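# Roll steel ball onto printed spot by tilting plate

## Task

Tip the plate with the clear lid so that the steel ball rolls and comes to rest on the printed spot; afterwards the plate must be level, and no other loose item may touch the plate or any part that tilts along with it. The result has to hold on its own, not because the robot is holding it. Finish by releasing everything and moving the grippers away.

## Robot and tools

Robot: two xArm7-style arms, left_arm and right_arm, each with seven revolute joints and a parallel two-finger gripper. The names are labels only; left_arm sits on the +y side of the table. Base roots in the scene frame: left_arm at (+0.033, +0.373, +0.249) m, quat_wxyz (+0.910, -0.394, +0.131, -0.015); right_arm at (+0.057, -0.218, +0.249) m, quat_wxyz (+0.909, +0.401, +0.106, -0.041). The bases are tilted. Any mounting plates and the metal frame behind the arms are fixed obstacles and count as part of the nearby arm for proximity warnings.

Scene frame: origin on the table top midway between the arms, +z up, +x out over the table, +y toward left_arm. All printed gripper poses and velocities use this frame. Gripper frame: fingers point along its +z, and they open and close along its y. end_effector_position is the point between the pads when closed, roughly 2 cm short of the fingertips; closing pushes the tips about 10 mm further along +z. Printed hand positions can be off from reality, especially when the arm is stretched out.

Tool execute_actions, argument "actions": a list holding one action, one wait, or nothing. An empty list {"actions": []} commands nothing and just reports the state. An action is {"rows": [...], "steps": n} with n from 1 to 15 (default 15), each step lasting 1/30 s. Each row is one command for one step; if there are fewer rows than steps, the final row is held for the rest. A wait is {"steps": n} with n up to 300 and no rows. Optional "pictures": false suppresses the camera images (otherwise all four come back). A refused call moves nothing.

Row layout: always 16 numbers covering both arms, even if only one moves: left_arm joints 1 to 7, then left opening, then right_arm joints 1 to 7, then right opening. Joint values are absolute target angles in radians (the same numbers Joint positions shows), not offsets. Ranges per joint in order: waist -6.283 to 6.283, shoulder -2.059 to 2.094, upper arm roll -6.283 to 6.283, elbow -0.192 to 3.927, forearm roll -6.283 to 6.283, wrist pitch -1.693 to 3.142, wrist roll -6.283 to 6.283. A target more than 0.010 rad beyond a range end, and further out than the current angle, is refused. True ends may differ from stated ones by up to 0.010 rad; a target past the true end is clipped there and reported as "joint sent to its limit" (possibly referring to a still-running earlier action). Opening is an absolute value from -1 (closed) to +1 (fully open, 0.084 m pad gap).

Motion limits: joint targets move at most 3.14 rad/s with about 0.16 s to accelerate, and all joints of an arm are timed to arrive together. Each step the sent target stays within 0.623 rad of the measured angle, and if the targets would shift the gripper over 70 mm from where it is, they are scaled back. So large moves need several calls. Between calls the arms keep heading toward the last row sent until they settle or a step is HELD; after that only a new action makes them move further.

Result lines: the state line gives each gripper's position (m), quat_wxyz and velocities. Joint positions and Joint velocities list each arm's seven joints (rad, rad/s) plus the pad gap (m, m/s). grip_measured is the measured opening on the command scale. "joint command not followed" means the clearance check altered or blocked some joint targets; the rest of the row still ran. HELD marks steps where your row, or part of it, was not sent. MOTOR HOT appears from 65 °C; at 80 °C the arm is braked until cool (OVER-TEMPERATURE FAULT). A torque fault occurs when contact torque hits a load limit (N m: waist 46.5, shoulder 46.5, upper arm roll 27.9, elbow 27.9, forearm roll 27.9, wrist pitch 18.6, wrist roll 18.6, held weight included): the arm backs that joint off, stays still for 10 s and drops the rest of the call.

Gripping: to hold something, command an opening noticeably below grip_measured; the bigger the gap, the firmer the squeeze, up to about 24 N per pad for items up to about 6 cm wide. Closing fast can squeeze harder and even pop the fingers open. Commanding exactly grip_measured still presses lightly; wider items may slip.

zoom_image: {"camera": name, "region": [x0, y0, x1, y1]} in pixels of that camera's latest image, top-left is (0,0), region at most 504x504. Cameras: cam_high, cam_low, cam_left_wrist, cam_right_wrist, each 896x504. Wrist camera frame: +z forward, +x image right, +y image down.

read_manual returns only licence texts and moves nothing. finished_scene {"scene": n} ends the current scene irreversibly and reports success; replying without any tool call ends everything.

Cautions: tilt gently so the ball does not fly off or the lid/plate is not knocked; never push anything off the table; avoid the arms colliding or pressing on each other; avoid slamming, hard pushes and dropping the plate. Brief external tugs on held parts or pushes on loose items may happen. Before finishing, set the plate level, confirm the ball rests on the spot, open the grippers and withdraw both arms.

Each tool is called after "Emit:" as name([rows], argument=value, ...), one row to a line, values as JSON.

## Session

Emit:
execute_actions(actions=[])

Scene clock: 0.00 s of 4800.00 s.
left_arm: end_effector_position=(+0.2855, +0.5728, +0.1763) grip_measured=+1.00 end_effector_quat_wxyz=(-0.328, +0.883, +0.321, +0.099) end_effector_velocity=(-0.000, +0.000, +0.000) end_effector_angular_velocity=(+0.000, +0.002, -0.000) | right_arm: end_effector_position=(+0.4609, -0.2831, +0.2665) grip_measured=+1.00 end_effector_quat_wxyz=(-0.076, +0.699, +0.329, -0.630) end_effector_velocity=(-0.000, +0.000, -0.000) end_effector_angular_velocity=(-0.000, +0.001, +0.001)
Joint positions: left_arm=[ 1.086 -1.032 -1.732  0.163  0.522  0.769 -1.719  0.084] | right_arm=[ 0.271  1.162  0.034  2.145 -0.389  2.472 -0.     0.084]
Joint velocities: left_arm=[ 0.     0.001  0.001 -0.     0.     0.001  0.002  0.   ] | right_arm=[-0.     0.    -0.    -0.001  0.    -0.     0.     0.   ]

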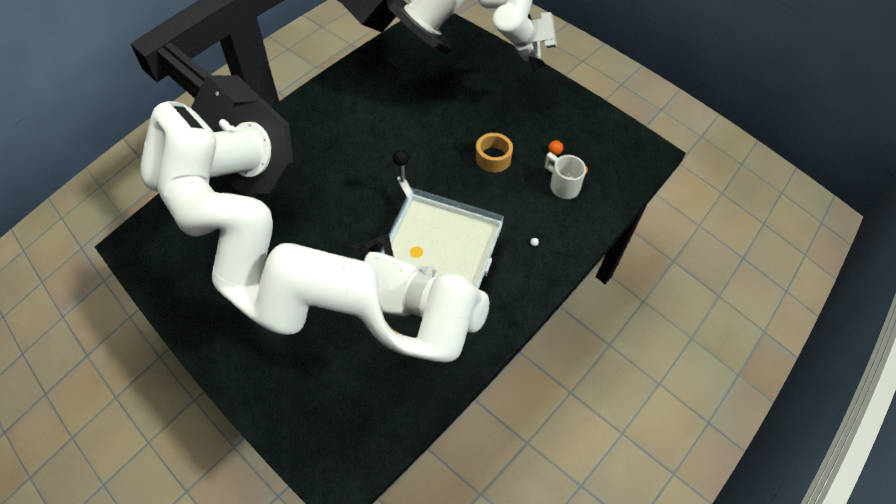

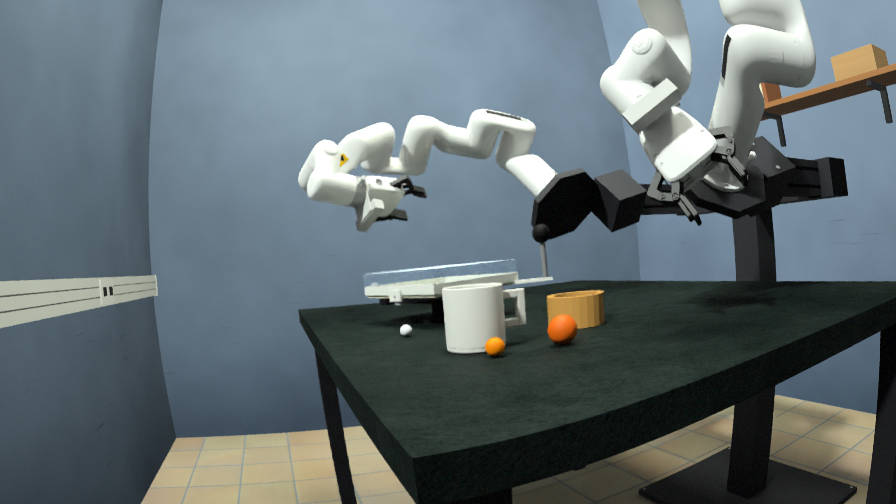

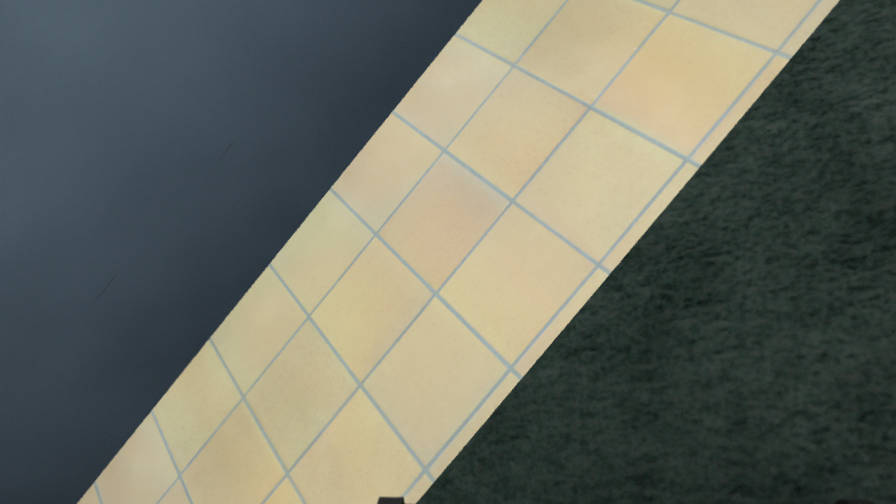

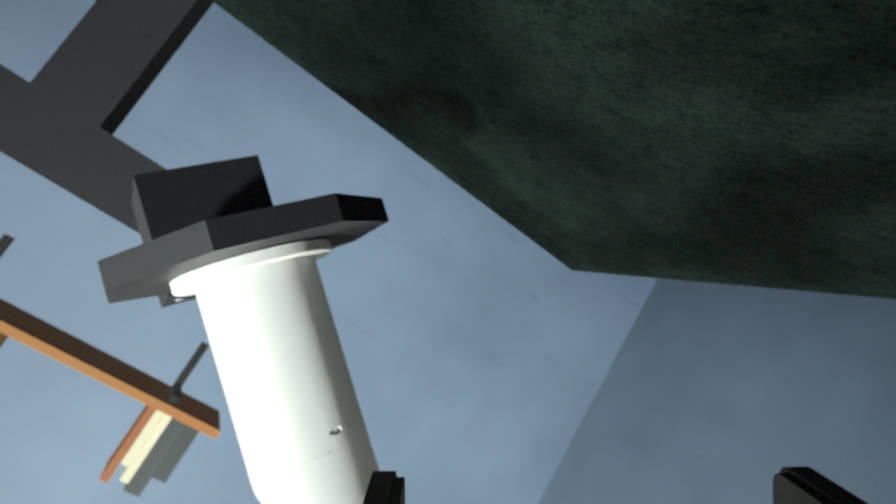

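Emit:
zoom_image(camera="cam_high", region=[320, 120, 620, 320])

Emit:
zoom_image(camera="cam_low", region=[340, 200, 640, 370])

Region (320, 120, 620, 320) of cam_high's 896x504 image, scaled by 1.680, with more detail than that image has.

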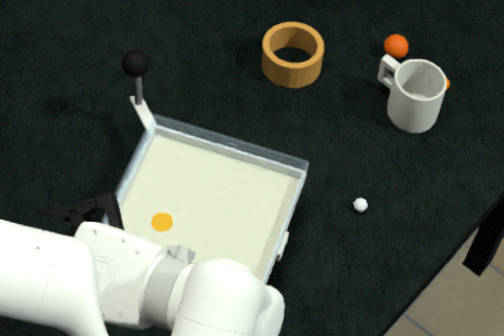

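Region (340, 200, 640, 370) of cam_low's 896x504 image, scaled by 1.680, with more detail than that image has; it fills the top 286 rows of this view, and the rest is white.

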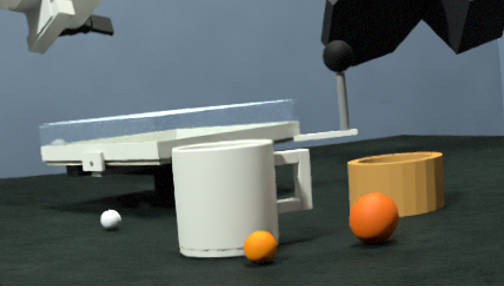

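Emit:
execute_actions([
  {"rows": [[1.086,-1.032,-1.732,0.163,0.522,0.769,-1.719,1, 0.705,0.85,0.017,1.67,-0.47,1.90,0,1]], "steps": 15},
], pictures=false)

Emit:
execute_actions([
  {"rows": [[1.086,-1.032,-1.732,0.163,0.522,0.769,-1.719,1, 1.14,0.622,0,1.198,-0.548,1.324,0,1]], "steps": 15},
], pictures=false)

Emit:
execute_actions([
  {"steps": 15},
])

Scene clock: 120.50 s of 4800.00 s.
left_arm: end_effector_position=(+0.2855, +0.5727, +0.1763) grip_measured=+1.00 end_effector_quat_wxyz=(-0.327, +0.883, +0.321, +0.099) end_effector_velocity=(+0.000, -0.000, +0.000) end_effector_angular_velocity=(-0.001, -0.002, +0.002) | right_arm: end_effector_position=(+0.4625, -0.1759, +0.3256) grip_measured=+1.00 end_effector_quat_wxyz=(-0.016, +0.812, +0.454, -0.366) end_effector_velocity=(-0.041, +0.224, +0.163) end_effector_angular_velocity=(+0.600, -1.047, +0.378)
Joint positions: left_arm=[ 1.086 -1.032 -1.732  0.163  0.522  0.769 -1.719  0.084] | right_arm=[ 0.64   0.898  0.022  1.743 -0.457  1.989 -0.     0.084]
Joint velocities: left_arm=[ 0.    -0.     0.001  0.001 -0.    -0.    -0.001 -0.   ] | right_arm=[ 0.725 -0.505  0.023 -0.75  -0.123 -0.896 -0.001  0.   ]
Steps of this call (steps 1 to 90: nothing new was sent; then 117.00 s passed at rest; steps 91 to 105: all 15 steps of this action). Readings (joint positions):
91: left_arm=[1.086 -1.032 -1.732 0.163 0.522 0.769 -1.719] | right_arm=[0.271 1.162 0.034 2.144 -0.389 2.472 -0.000]
92: left_arm=[1.086 -1.032 -1.732 0.163 0.522 0.769 -1.719] | right_arm=[0.273 1.160 0.033 2.141 -0.389 2.467 -0.000]
94: left_arm=[1.086 -1.032 -1.732 0.163 0.522 0.769 -1.719] | right_arm=[0.300 1.138 0.027 2.105 -0.396 2.424 -0.000]
98: left_arm=[1.086 -1.032 -1.732 0.163 0.522 0.769 -1.719] | right_arm=[0.434 1.045 0.030 1.968 -0.419 2.258 -0.000]
105: the state above

Scene clock: 121.00 s of 4800.00 s.
left_arm: end_effector_position=(+0.2855, +0.5727, +0.1763) grip_measured=+1.00 end_effector_quat_wxyz=(-0.327, +0.883, +0.321, +0.099) end_effector_velocity=(-0.000, +0.000, +0.000) end_effector_angular_velocity=(+0.001, +0.001, -0.000) | right_arm: end_effector_position=(+0.3981, -0.0557, +0.3892) grip_measured=+1.00 end_effector_quat_wxyz=(+0.004, +0.795, +0.601, -0.083) end_effector_velocity=(-0.211, +0.222, +0.135) end_effector_angular_velocity=(+0.743, -0.847, +0.669)
Joint positions: left_arm=[ 1.086 -1.032 -1.732  0.163  0.522  0.769 -1.719  0.084] | right_arm=[ 1.024  0.684  0.005  1.324 -0.527  1.478 -0.     0.084]
Joint velocities: left_arm=[ 0.001 -0.    -0.001  0.    -0.     0.001  0.     0.   ] | right_arm=[ 0.781 -0.419 -0.025 -0.845 -0.139 -1.032  0.     0.   ]
Steps of this call (steps 1 to 15: all 15 steps of this action). Readings (joint positions):
1: left_arm=[1.086 -1.032 -1.732 0.163 0.522 0.769 -1.719] | right_arm=[0.661 0.883 0.022 1.721 -0.461 1.962 -0.000]
2: left_arm=[1.086 -1.032 -1.732 0.163 0.522 0.769 -1.719] | right_arm=[0.680 0.870 0.022 1.701 -0.464 1.938 -0.000]
4: left_arm=[1.086 -1.032 -1.732 0.163 0.522 0.769 -1.719] | right_arm=[0.726 0.842 0.013 1.647 -0.474 1.873 0.000]
8: left_arm=[1.086 -1.032 -1.732 0.163 0.522 0.769 -1.719] | right_arm=[0.838 0.785 0.013 1.526 -0.493 1.726 -0.000]
15: the state above

Scene clock: 121.50 s of 4800.00 s.
left_arm: end_effector_position=(+0.2855, +0.5727, +0.1763) grip_measured=+1.00 end_effector_quat_wxyz=(-0.327, +0.883, +0.321, +0.099) end_effector_velocity=(-0.000, -0.000, -0.000) end_effector_angular_velocity=(-0.000, +0.000, +0.001) | right_arm: end_effector_position=(+0.3644, -0.0255, +0.4078) grip_measured=+1.00 end_effector_quat_wxyz=(-0.000, +0.766, +0.643, -0.002) end_effector_velocity=(-0.007, +0.005, +0.004) end_effector_angular_velocity=(+0.011, -0.013, +0.018)
Joint positions: left_arm=[ 1.086 -1.032 -1.732  0.163  0.522  0.769 -1.719  0.084] | right_arm=[ 1.138  0.623 -0.001  1.199 -0.548  1.325  0.     0.084]
Joint velocities: left_arm=[ 0.     0.    -0.     0.    -0.001  0.     0.     0.   ] | right_arm=[ 0.013 -0.004  0.009 -0.009 -0.002 -0.01   0.001 -0.   ]
Steps of this call (steps 1 to 15: the robot went on to your last target). Readings (joint positions):
1: left_arm=[1.086 -1.032 -1.732 0.163 0.522 0.769 -1.719] | right_arm=[1.050 0.671 0.004 1.296 -0.532 1.445 -0.000]
2: left_arm=[1.086 -1.032 -1.732 0.163 0.522 0.769 -1.719] | right_arm=[1.074 0.658 0.004 1.271 -0.536 1.414 -0.000]
4: left_arm=[1.086 -1.032 -1.732 0.163 0.522 0.769 -1.719] | right_arm=[1.109 0.640 0.005 1.233 -0.542 1.369 -0.000]
8: left_arm=[1.086 -1.032 -1.732 0.163 0.522 0.769 -1.719] | right_arm=[1.132 0.626 -0.000 1.206 -0.547 1.335 0.000]
15: the state above

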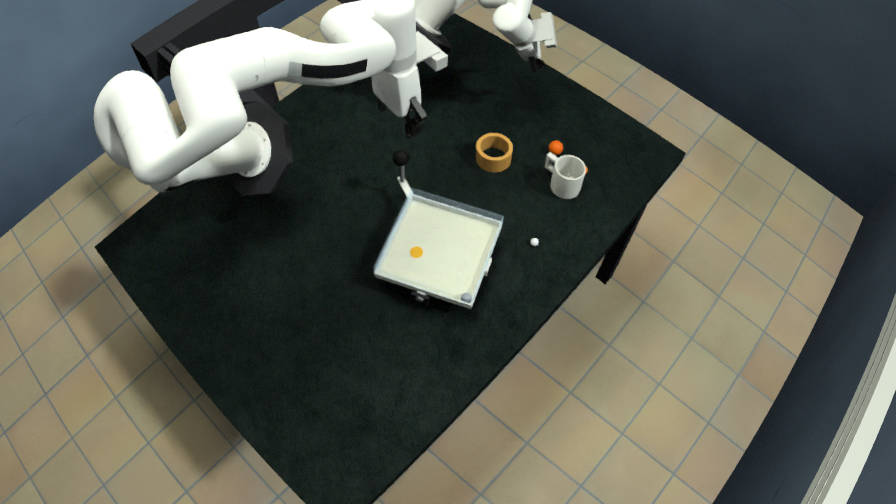

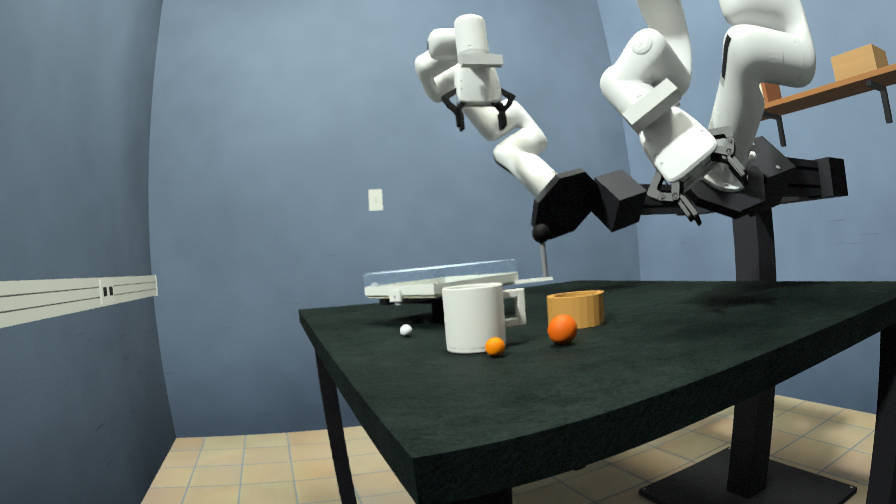

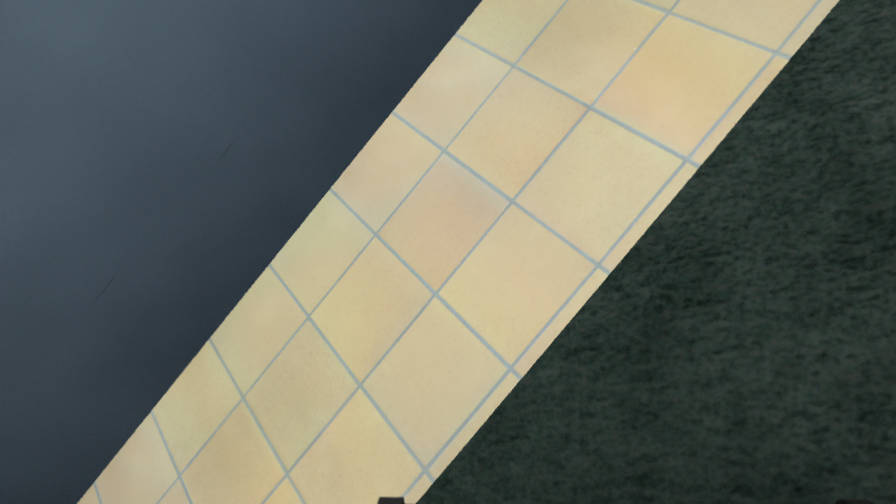

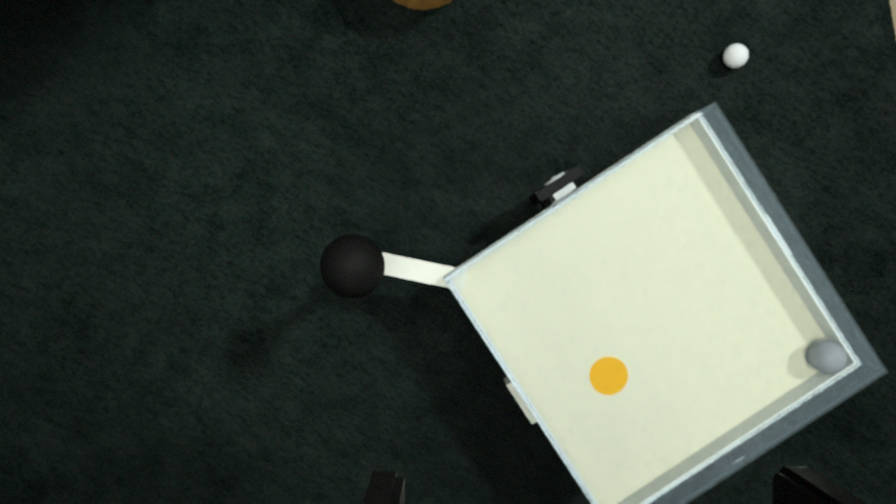

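Emit:
zoom_image(camera="cam_right_wrist", region=[480, 130, 680, 260])

Emit:
zoom_image(camera="cam_high", region=[360, 140, 540, 320])

Emit:
zoom_image(camera="cam_low", region=[350, 215, 570, 335])

Region (480, 130, 680, 260) of cam_right_wrist's 896x504 image, scaled by 2.520, with more detail than that image has; it fills the top 328 rows of this view, and the rest is white.

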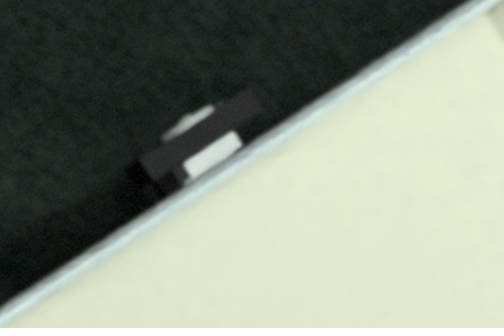

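Region (360, 140, 540, 320) of cam_high's 896x504 image, scaled by 2.800, with more detail than that image has.

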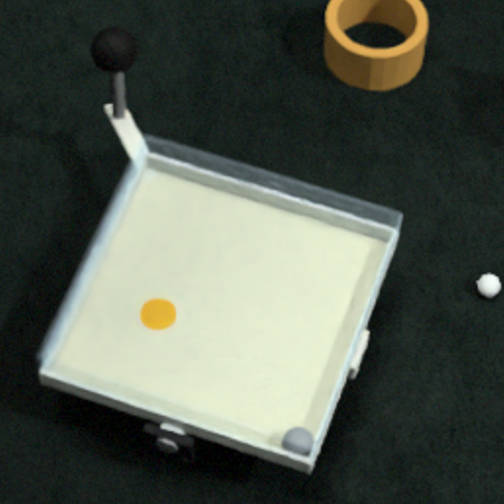

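Region (350, 215, 570, 335) of cam_low's 896x504 image, scaled by 2.291, with more detail than that image has; it fills the top 275 rows of this view, and the rest is white.

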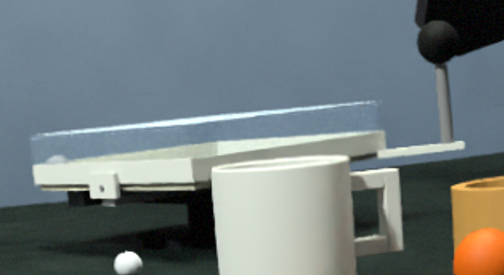

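Emit:
execute_actions([
  {"rows": [[1.086,-1.032,-1.732,0.163,0.522,0.769,-1.719,1, 0.918,0.564,0,1.378,-0.672,1.437,0,1]], "steps": 15},
], pictures=false)

Emit:
execute_actions([
  {"steps": 15},
])

Scene clock: 239.37 s of 4800.00 s.
left_arm: end_effector_position=(+0.2855, +0.5727, +0.1763) grip_measured=+1.00 end_effector_quat_wxyz=(-0.327, +0.883, +0.321, +0.099) end_effector_velocity=(+0.000, -0.000, -0.000) end_effector_angular_velocity=(-0.001, -0.000, +0.000) | right_arm: end_effector_position=(+0.4929, -0.0972, +0.4179) grip_measured=+1.00 end_effector_quat_wxyz=(-0.001, +0.838, +0.546, -0.000) end_effector_velocity=(+0.098, -0.081, -0.005) end_effector_angular_velocity=(-0.028, +0.007, -0.207)
Joint positions: left_arm=[ 1.086 -1.032 -1.732  0.163  0.522  0.769 -1.719  0.084] | right_arm=[ 0.932  0.566 -0.004  1.367 -0.663  1.429  0.     0.084]
Joint velocities: left_arm=[ 0.    -0.    -0.     0.    -0.001 -0.001  0.    -0.   ] | right_arm=[-0.175 -0.044  0.001  0.132 -0.097  0.091  0.    -0.   ]
Steps of this call (steps 1 to 15: the robot went on to your last target; steps 16 to 90: nothing new was sent; then 114.37 s passed at rest; steps 91 to 105: all 15 steps of this action). Readings (joint positions):
91: left_arm=[1.086 -1.032 -1.732 0.163 0.522 0.769 -1.719] | right_arm=[1.140 0.622 0.000 1.198 -0.548 1.324 -0.000]
92: left_arm=[1.086 -1.032 -1.732 0.163 0.522 0.769 -1.719] | right_arm=[1.137 0.621 0.001 1.200 -0.550 1.326 -0.000]
94: left_arm=[1.086 -1.032 -1.732 0.163 0.522 0.769 -1.719] | right_arm=[1.108 0.616 0.007 1.222 -0.568 1.343 -0.000]
98: left_arm=[1.086 -1.032 -1.732 0.163 0.522 0.769 -1.719] | right_arm=[1.031 0.593 -0.003 1.288 -0.608 1.379 0.000]
105: the state above

Scene clock: 239.87 s of 4800.00 s.
left_arm: end_effector_position=(+0.2855, +0.5727, +0.1763) grip_measured=+1.00 end_effector_quat_wxyz=(-0.327, +0.883, +0.321, +0.099) end_effector_velocity=(+0.000, -0.001, -0.000) end_effector_angular_velocity=(-0.001, -0.002, -0.000) | right_arm: end_effector_position=(+0.4995, -0.1024, +0.4182) grip_measured=+1.00 end_effector_quat_wxyz=(+0.000, +0.841, +0.541, -0.000) end_effector_velocity=(+0.002, -0.001, +0.000) end_effector_angular_velocity=(+0.001, -0.000, -0.004)
Joint positions: left_arm=[ 1.086 -1.032 -1.732  0.163  0.522  0.769 -1.719  0.084] | right_arm=[ 0.918  0.564  0.     1.378 -0.672  1.437 -0.     0.084]
Joint velocities: left_arm=[-0.001  0.    -0.     0.    -0.001 -0.001 -0.001  0.   ] | right_arm=[-0.002 -0.001 -0.001  0.002 -0.001  0.    -0.    -0.   ]
Steps of this call (steps 1 to 15: the robot went on to your last target). Readings (joint positions):
1: left_arm=[1.086 -1.032 -1.732 0.163 0.522 0.769 -1.719] | right_arm=[0.927 0.565 -0.003 1.370 -0.666 1.431 0.000]
2: left_arm=[1.086 -1.032 -1.732 0.163 0.522 0.769 -1.719] | right_arm=[0.924 0.565 -0.002 1.372 -0.668 1.433 0.000]
4: left_arm=[1.086 -1.032 -1.732 0.163 0.522 0.769 -1.719] | right_arm=[0.922 0.565 0.001 1.374 -0.670 1.435 -0.000]
8: left_arm=[1.086 -1.032 -1.732 0.163 0.522 0.769 -1.719] | right_arm=[0.920 0.565 0.001 1.376 -0.671 1.436 -0.000]
15: the state above

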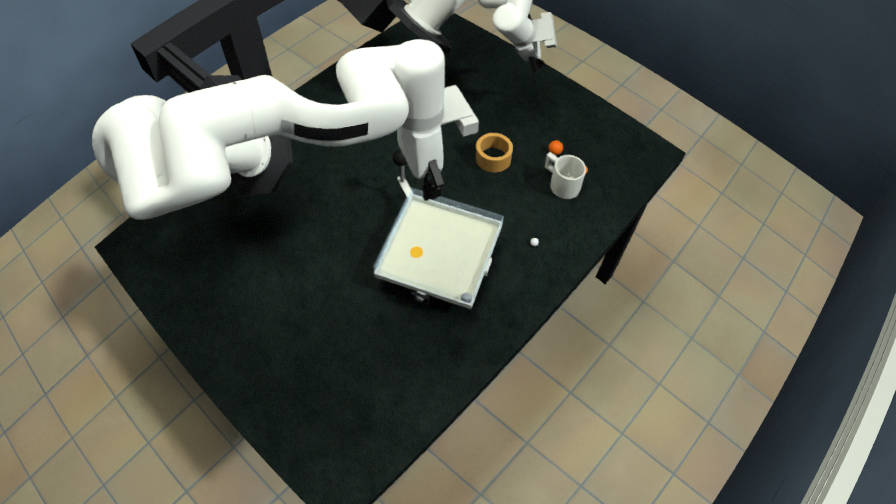

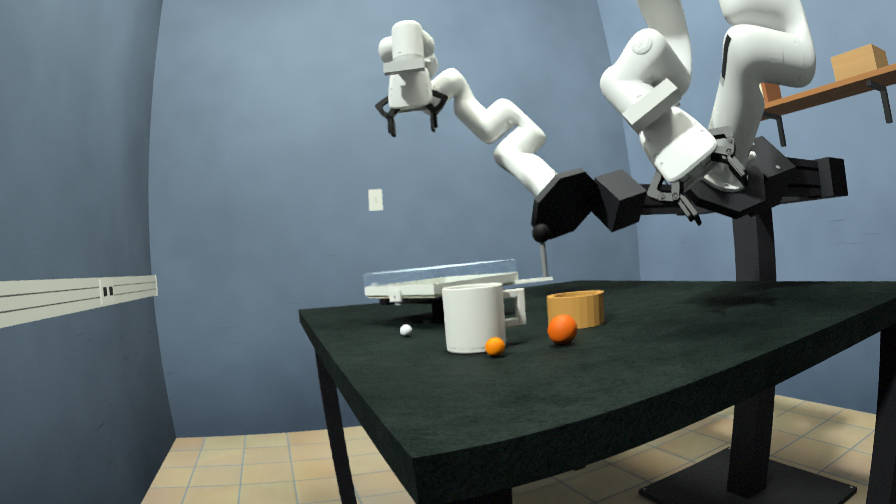

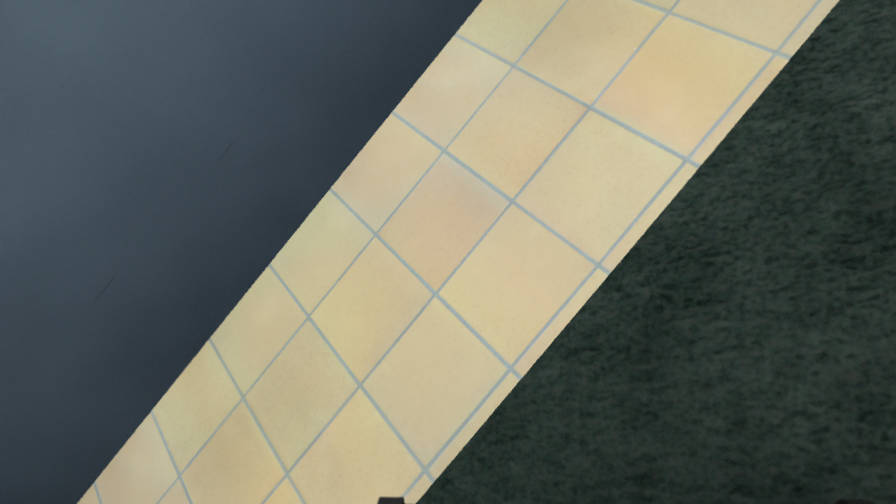

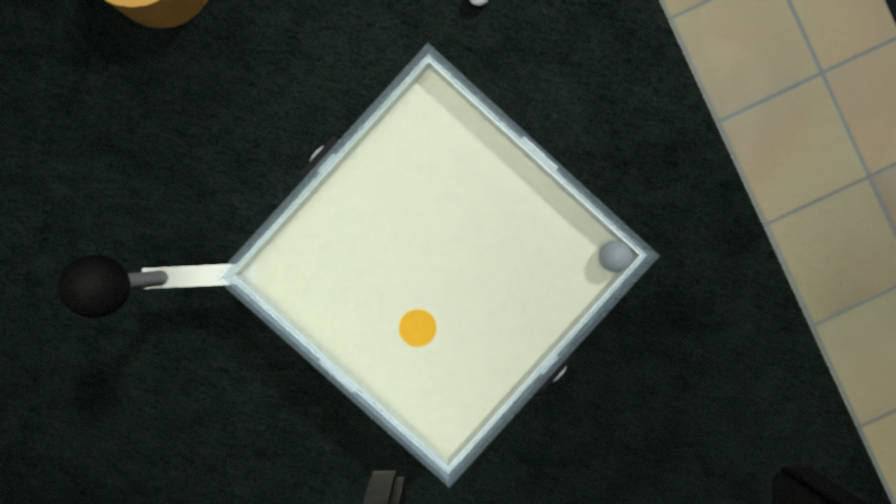

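Emit:
execute_actions([
  {"rows": [[1.574,-1.018,-2.437,0.742,0.59,0.93,-1.5,1, 0.918,0.564,0,1.378,-0.672,1.437,-0.833,1]], "steps": 15},
], pictures=false)

Emit:
execute_actions([
  {"steps": 10},
], pictures=false)

Scene clock: 360.37 s of 4800.00 s.
left_arm: end_effector_position=(+0.3404, +0.4362, +0.1683) grip_measured=+1.00 end_effector_quat_wxyz=(-0.310, +0.937, +0.123, +0.102) end_effector_velocity=(+0.030, -0.363, -0.032) end_effector_angular_velocity=(-0.208, +0.337, -0.836) | right_arm: end_effector_position=(+0.4998, -0.1027, +0.4181) grip_measured=+1.00 end_effector_quat_wxyz=(-0.000, +0.577, +0.817, -0.001) end_effector_velocity=(+0.001, -0.001, -0.001) end_effector_angular_velocity=(-0.001, +0.000, +0.704)
Joint positions: left_arm=[ 1.386 -1.023 -2.157  0.519  0.564  0.868 -1.585  0.084] | right_arm=[ 0.918  0.564  0.     1.378 -0.672  1.437 -0.771  0.084]
Joint velocities: left_arm=[ 0.639  0.018 -0.951  0.756  0.089  0.212  0.287 -0.   ] | right_arm=[-0.    -0.    -0.003  0.001 -0.001 -0.    -0.706 -0.   ]
Steps of this call (steps 1 to 15: the robot went on to your last target; steps 16 to 90: nothing new was sent; then 117.00 s passed at rest; steps 91 to 105: all 15 steps of this action). Readings (joint positions):
91: left_arm=[1.086 -1.032 -1.732 0.163 0.522 0.769 -1.719] | right_arm=[0.918 0.564 -0.000 1.378 -0.672 1.437 -0.000]
92: left_arm=[1.089 -1.032 -1.736 0.166 0.522 0.771 -1.717] | right_arm=[0.918 0.564 -0.000 1.378 -0.672 1.437 -0.005]
94: left_arm=[1.121 -1.031 -1.777 0.201 0.527 0.783 -1.702] | right_arm=[0.918 0.564 -0.000 1.378 -0.672 1.437 -0.049]
98: left_arm=[1.228 -1.028 -1.922 0.334 0.542 0.815 -1.655] | right_arm=[0.918 0.564 -0.000 1.378 -0.672 1.437 -0.321]
105: the state above

Scene clock: 360.70 s of 4800.00 s.
left_arm: end_effector_position=(+0.3364, +0.3315, +0.1644) grip_measured=+1.00 end_effector_quat_wxyz=(-0.263, +0.961, +0.011, +0.085) end_effector_velocity=(-0.016, -0.102, +0.002) end_effector_angular_velocity=(-0.096, +0.107, -0.191) | right_arm: end_effector_position=(+0.4998, -0.1027, +0.4181) grip_measured=+1.00 end_effector_quat_wxyz=(-0.000, +0.552, +0.834, -0.001) end_effector_velocity=(+0.000, -0.000, -0.000) end_effector_angular_velocity=(+0.000, +0.000, +0.017)
Joint positions: left_arm=[ 1.557 -1.018 -2.414  0.724  0.588  0.924 -1.507  0.084] | right_arm=[ 0.918  0.564 -0.     1.378 -0.672  1.437 -0.831  0.084]
Joint velocities: left_arm=[ 0.176  0.007 -0.251  0.199  0.023  0.064  0.08  -0.   ] | right_arm=[-0.    -0.    -0.     0.    -0.    -0.001 -0.018  0.   ]
Steps of this call (steps 1 to 10: the robot went on to your last target). Readings (joint positions):
1: left_arm=[1.407 -1.023 -2.189 0.544 0.567 0.875 -1.575] | right_arm=[0.918 0.564 0.000 1.378 -0.672 1.437 -0.790]
2: left_arm=[1.428 -1.022 -2.220 0.569 0.570 0.882 -1.566] | right_arm=[0.918 0.564 -0.000 1.378 -0.672 1.437 -0.804]
4: left_arm=[1.469 -1.021 -2.281 0.618 0.575 0.895 -1.547] | right_arm=[0.918 0.564 -0.000 1.378 -0.672 1.437 -0.819]
8: left_arm=[1.540 -1.019 -2.388 0.703 0.585 0.918 -1.515] | right_arm=[0.918 0.564 -0.000 1.378 -0.672 1.437 -0.830]
10: the state above

Emit:
execute_actions([
  {"rows": [[1.82,-1.01,-2.79,1.03,0.62,1.01,-1.39,1, 0.918,0.564,0,1.378,-0.672,1.437,-0.833,1]], "steps": 15},
], pictures=false)

Emit:
execute_actions([
  {"steps": 10},
])

Scene clock: 372.40 s of 4800.00 s.
left_arm: end_effector_position=(+0.3058, +0.1828, +0.1926) grip_measured=+1.00 end_effector_quat_wxyz=(-0.156, +0.981, -0.110, +0.046) end_effector_velocity=(-0.026, -0.114, +0.047) end_effector_angular_velocity=(-0.189, +0.119, -0.153) | right_arm: end_effector_position=(+0.4998, -0.1027, +0.4181) grip_measured=+1.00 end_effector_quat_wxyz=(-0.000, +0.551, +0.835, -0.001) end_effector_velocity=(+0.000, -0.000, -0.000) end_effector_angular_velocity=(-0.000, +0.000, -0.000)
Joint positions: left_arm=[ 1.801 -1.01  -2.765  1.01   0.618  1.003 -1.398  0.084] | right_arm=[ 0.918  0.564 -0.     1.378 -0.672  1.437 -0.833  0.084]
Joint velocities: left_arm=[ 0.199  0.011 -0.281  0.231  0.026  0.069  0.092 -0.   ] | right_arm=[-0.    -0.    -0.    -0.001 -0.    -0.     0.    -0.   ]
Steps of this call (steps 1 to 30: the robot went on to your last target; steps 31 to 100: nothing new was sent; then 7.87 s passed at rest; steps 101 to 115: all 15 steps of this action). Readings (joint positions):
101: left_arm=[1.574 -1.018 -2.437 0.742 0.590 0.930 -1.500] | right_arm=[0.918 0.564 -0.000 1.378 -0.672 1.437 -0.833]
102: left_arm=[1.577 -1.018 -2.441 0.745 0.590 0.931 -1.499] | right_arm=[0.918 0.564 -0.000 1.378 -0.672 1.437 -0.833]
104: left_arm=[1.605 -1.017 -2.478 0.775 0.594 0.942 -1.486] | right_arm=[0.918 0.564 0.000 1.378 -0.672 1.437 -0.833]
108: left_arm=[1.689 -1.014 -2.603 0.878 0.604 0.967 -1.449] | right_arm=[0.918 0.564 0.000 1.378 -0.672 1.437 -0.833]
115: the state above

Scene clock: 372.73 s of 4800.00 s.
left_arm: end_effector_position=(+0.3033, +0.1742, +0.1956) grip_measured=+1.00 end_effector_quat_wxyz=(-0.148, +0.981, -0.116, +0.042) end_effector_velocity=(-0.001, -0.005, +0.003) end_effector_angular_velocity=(-0.010, +0.002, -0.006) | right_arm: end_effector_position=(+0.4998, -0.1027, +0.4181) grip_measured=+1.00 end_effector_quat_wxyz=(-0.000, +0.551, +0.835, -0.001) end_effector_velocity=(+0.001, +0.000, +0.000) end_effector_angular_velocity=(+0.001, -0.002, -0.001)
Joint positions: left_arm=[ 1.819 -1.01  -2.789  1.029  0.62   1.01  -1.39   0.084] | right_arm=[ 0.918  0.564 -0.     1.378 -0.672  1.437 -0.833  0.084]
Joint velocities: left_arm=[ 0.005  0.001 -0.01   0.009  0.001  0.001  0.003 -0.   ] | right_arm=[-0.     0.     0.     0.001 -0.001 -0.001 -0.    -0.   ]
Steps of this call (steps 1 to 10: the robot went on to your last target). Readings (joint positions):
1: left_arm=[1.807 -1.010 -2.773 1.016 0.618 1.005 -1.396] | right_arm=[0.918 0.564 -0.000 1.378 -0.672 1.437 -0.833]
2: left_arm=[1.811 -1.010 -2.778 1.020 0.619 1.007 -1.394] | right_arm=[0.918 0.564 -0.000 1.378 -0.672 1.437 -0.833]
4: left_arm=[1.816 -1.010 -2.783 1.024 0.619 1.009 -1.392] | right_arm=[0.918 0.564 0.000 1.378 -0.672 1.437 -0.833]
8: left_arm=[1.819 -1.010 -2.788 1.028 0.620 1.010 -1.390] | right_arm=[0.918 0.564 0.000 1.378 -0.672 1.437 -0.833]
10: the state above

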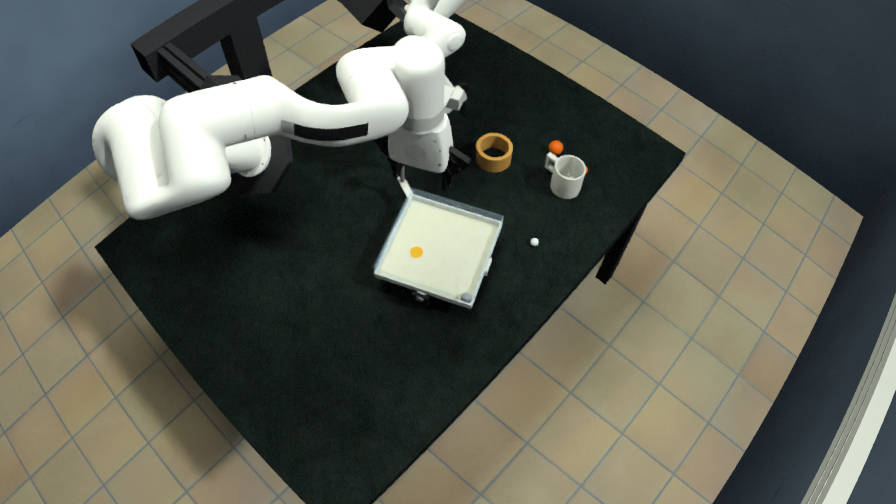

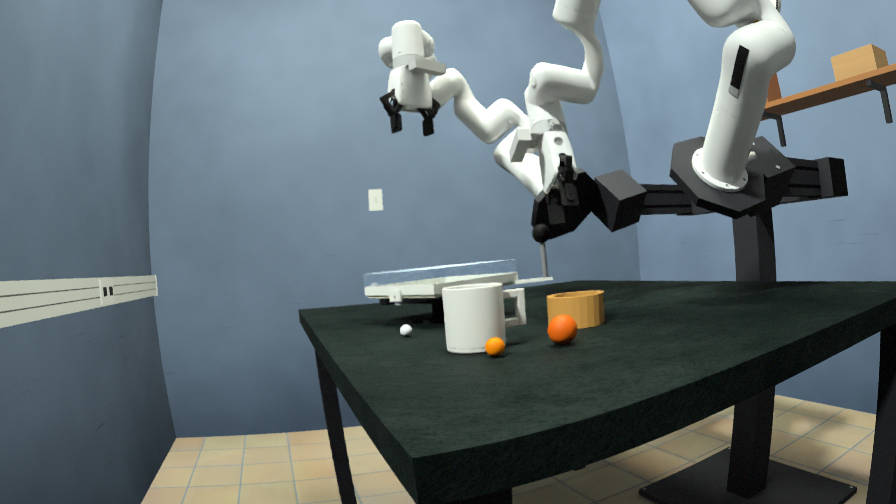

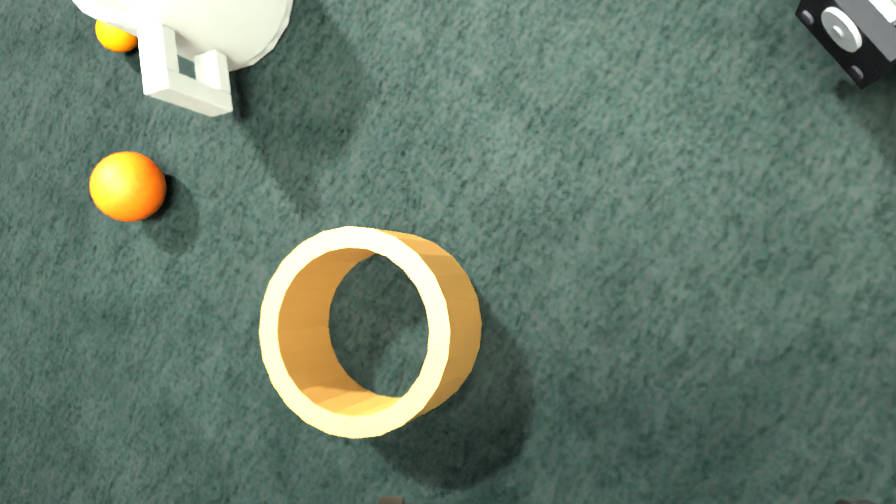

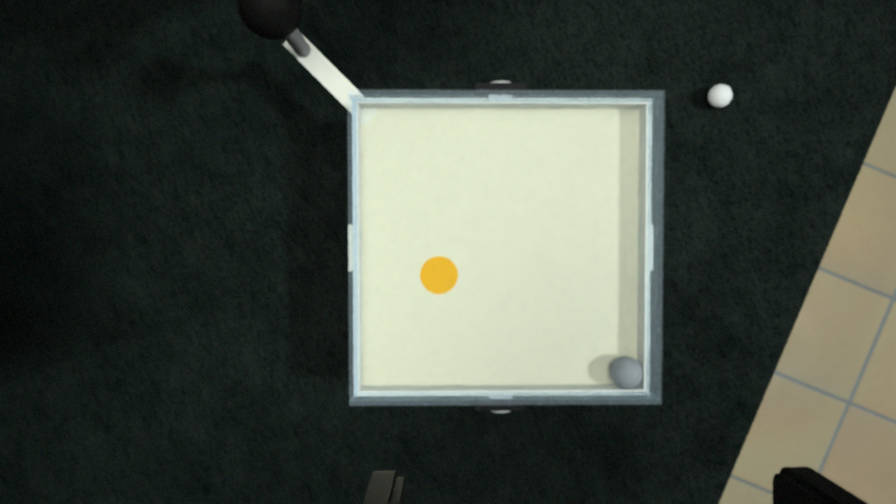

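Emit:
execute_actions([
  {"rows": [[2.0626,-1.0034,-3.1416,1.3204,0.6528,1.0952,-1.288,1, 0.918,0.564,0,1.378,-0.672,1.437,-0.833,1]], "steps": 15},
], pictures=false)

Emit:
execute_actions([
  {"steps": 12},
])

Scene clock: 383.87 s of 4800.00 s.
left_arm: end_effector_position=(+0.2847, +0.0554, +0.2823) grip_measured=+1.00 end_effector_quat_wxyz=(-0.011, +0.984, -0.179, +0.004) end_effector_velocity=(+0.003, -0.089, +0.105) end_effector_angular_velocity=(-0.256, +0.113, -0.067) | right_arm: end_effector_position=(+0.4998, -0.1027, +0.4181) grip_measured=+1.00 end_effector_quat_wxyz=(-0.000, +0.551, +0.835, -0.001) end_effector_velocity=(-0.000, +0.000, +0.000) end_effector_angular_velocity=(-0.000, -0.002, +0.002)
Joint positions: left_arm=[ 2.043 -1.002 -3.115  1.3    0.65   1.088 -1.296  0.084] | right_arm=[ 0.918  0.564  0.     1.378 -0.672  1.437 -0.833  0.084]
Joint velocities: left_arm=[ 0.206  0.016 -0.295  0.247  0.029  0.076  0.089 -0.   ] | right_arm=[ 0.001 -0.     0.001 -0.001 -0.001 -0.     0.    -0.   ]
Steps of this call (steps 1 to 30: the robot went on to your last target; steps 31 to 100: nothing new was sent; then 7.30 s passed at rest; steps 101 to 115: all 15 steps of this action). Readings (joint positions):
101: left_arm=[1.820 -1.010 -2.790 1.030 0.620 1.010 -1.390] | right_arm=[0.918 0.564 -0.000 1.378 -0.672 1.437 -0.833]
102: left_arm=[1.823 -1.010 -2.794 1.033 0.620 1.012 -1.389] | right_arm=[0.918 0.564 -0.000 1.378 -0.672 1.437 -0.833]
104: left_arm=[1.851 -1.011 -2.831 1.063 0.624 1.022 -1.377] | right_arm=[0.918 0.564 0.000 1.378 -0.672 1.437 -0.833]
108: left_arm=[1.931 -1.007 -2.954 1.165 0.635 1.049 -1.343] | right_arm=[0.918 0.564 0.000 1.378 -0.672 1.437 -0.833]
115: the state above

Scene clock: 384.27 s of 4800.00 s.
left_arm: end_effector_position=(+0.2837, +0.0487, +0.2895) grip_measured=+1.00 end_effector_quat_wxyz=(-0.001, +0.983, -0.183, +0.000) end_effector_velocity=(+0.001, -0.002, +0.004) end_effector_angular_velocity=(-0.008, +0.001, -0.001) | right_arm: end_effector_position=(+0.4998, -0.1027, +0.4181) grip_measured=+1.00 end_effector_quat_wxyz=(-0.000, +0.551, +0.835, -0.001) end_effector_velocity=(-0.000, -0.000, -0.000) end_effector_angular_velocity=(-0.001, -0.001, +0.001)
Joint positions: left_arm=[ 2.062 -1.004 -3.141  1.32   0.653  1.095 -1.288  0.084] | right_arm=[ 0.918  0.564 -0.     1.378 -0.672  1.437 -0.833  0.084]
Joint velocities: left_arm=[ 0.003  0.002 -0.006  0.006  0.     0.001  0.003  0.   ] | right_arm=[ 0.001 -0.     0.    -0.001 -0.001  0.    -0.    -0.   ]
Steps of this call (steps 1 to 12: the robot went on to your last target). Readings (joint positions):
1: left_arm=[2.049 -1.002 -3.123 1.307 0.651 1.090 -1.294] | right_arm=[0.918 0.564 0.000 1.378 -0.672 1.437 -0.833]
2: left_arm=[2.053 -1.002 -3.128 1.311 0.652 1.092 -1.292] | right_arm=[0.918 0.564 -0.000 1.378 -0.672 1.437 -0.833]
4: left_arm=[2.058 -1.003 -3.134 1.315 0.652 1.094 -1.290] | right_arm=[0.918 0.564 0.000 1.378 -0.672 1.437 -0.833]
8: left_arm=[2.061 -1.004 -3.139 1.318 0.653 1.095 -1.288] | right_arm=[0.918 0.564 -0.000 1.378 -0.672 1.437 -0.833]
12: the state above

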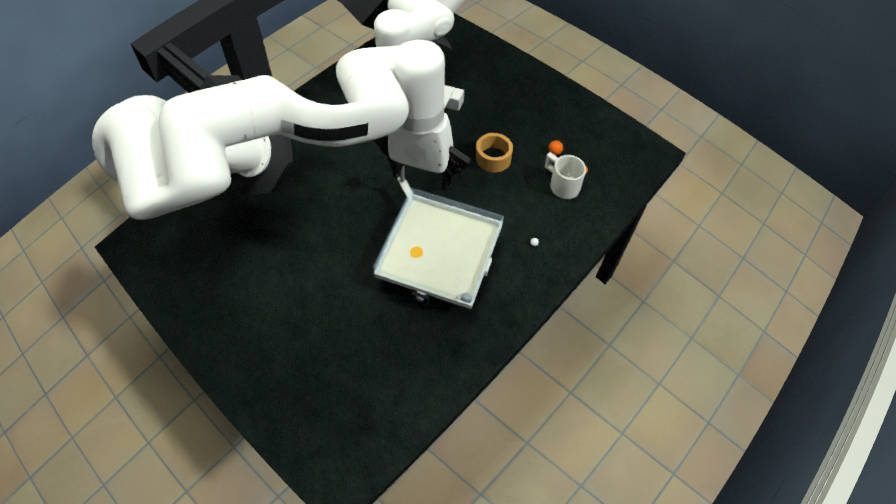

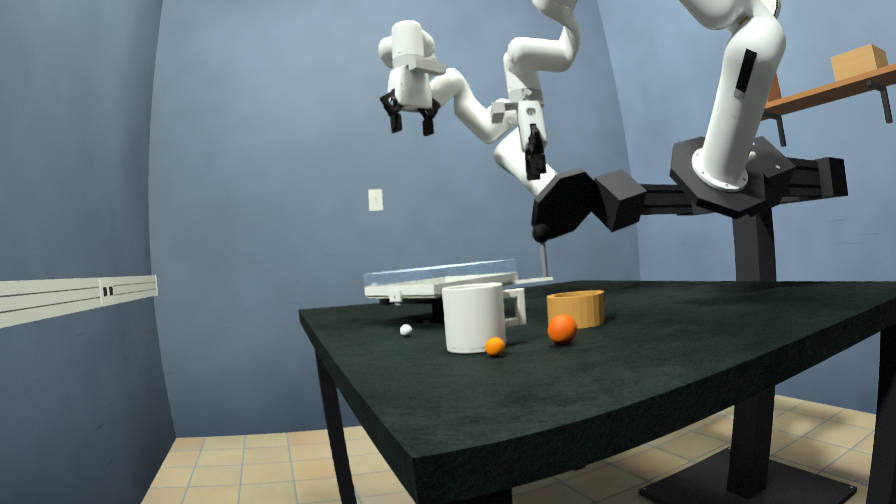

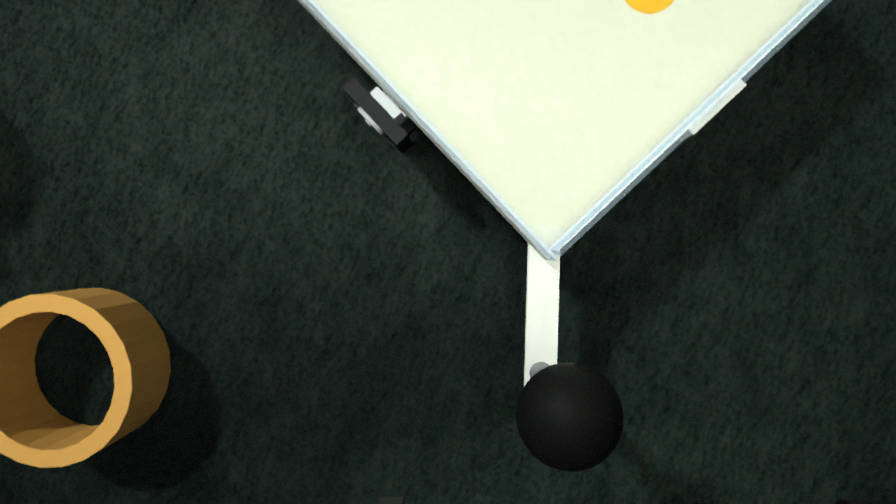

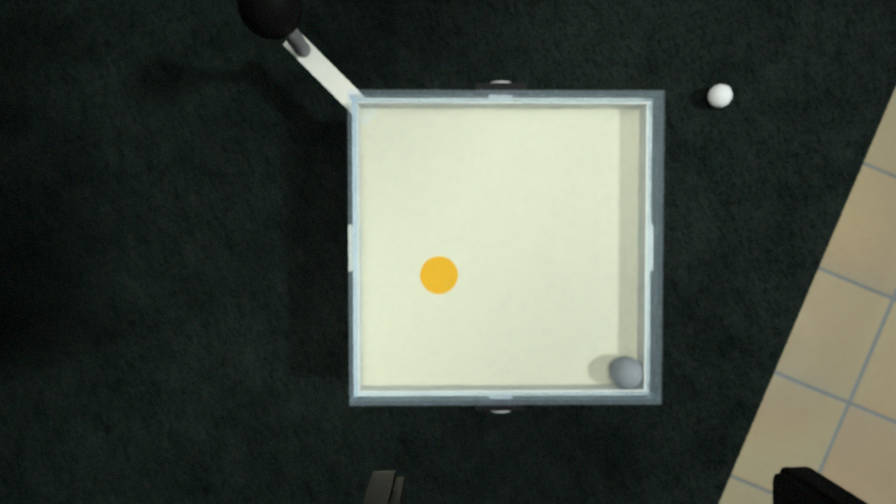

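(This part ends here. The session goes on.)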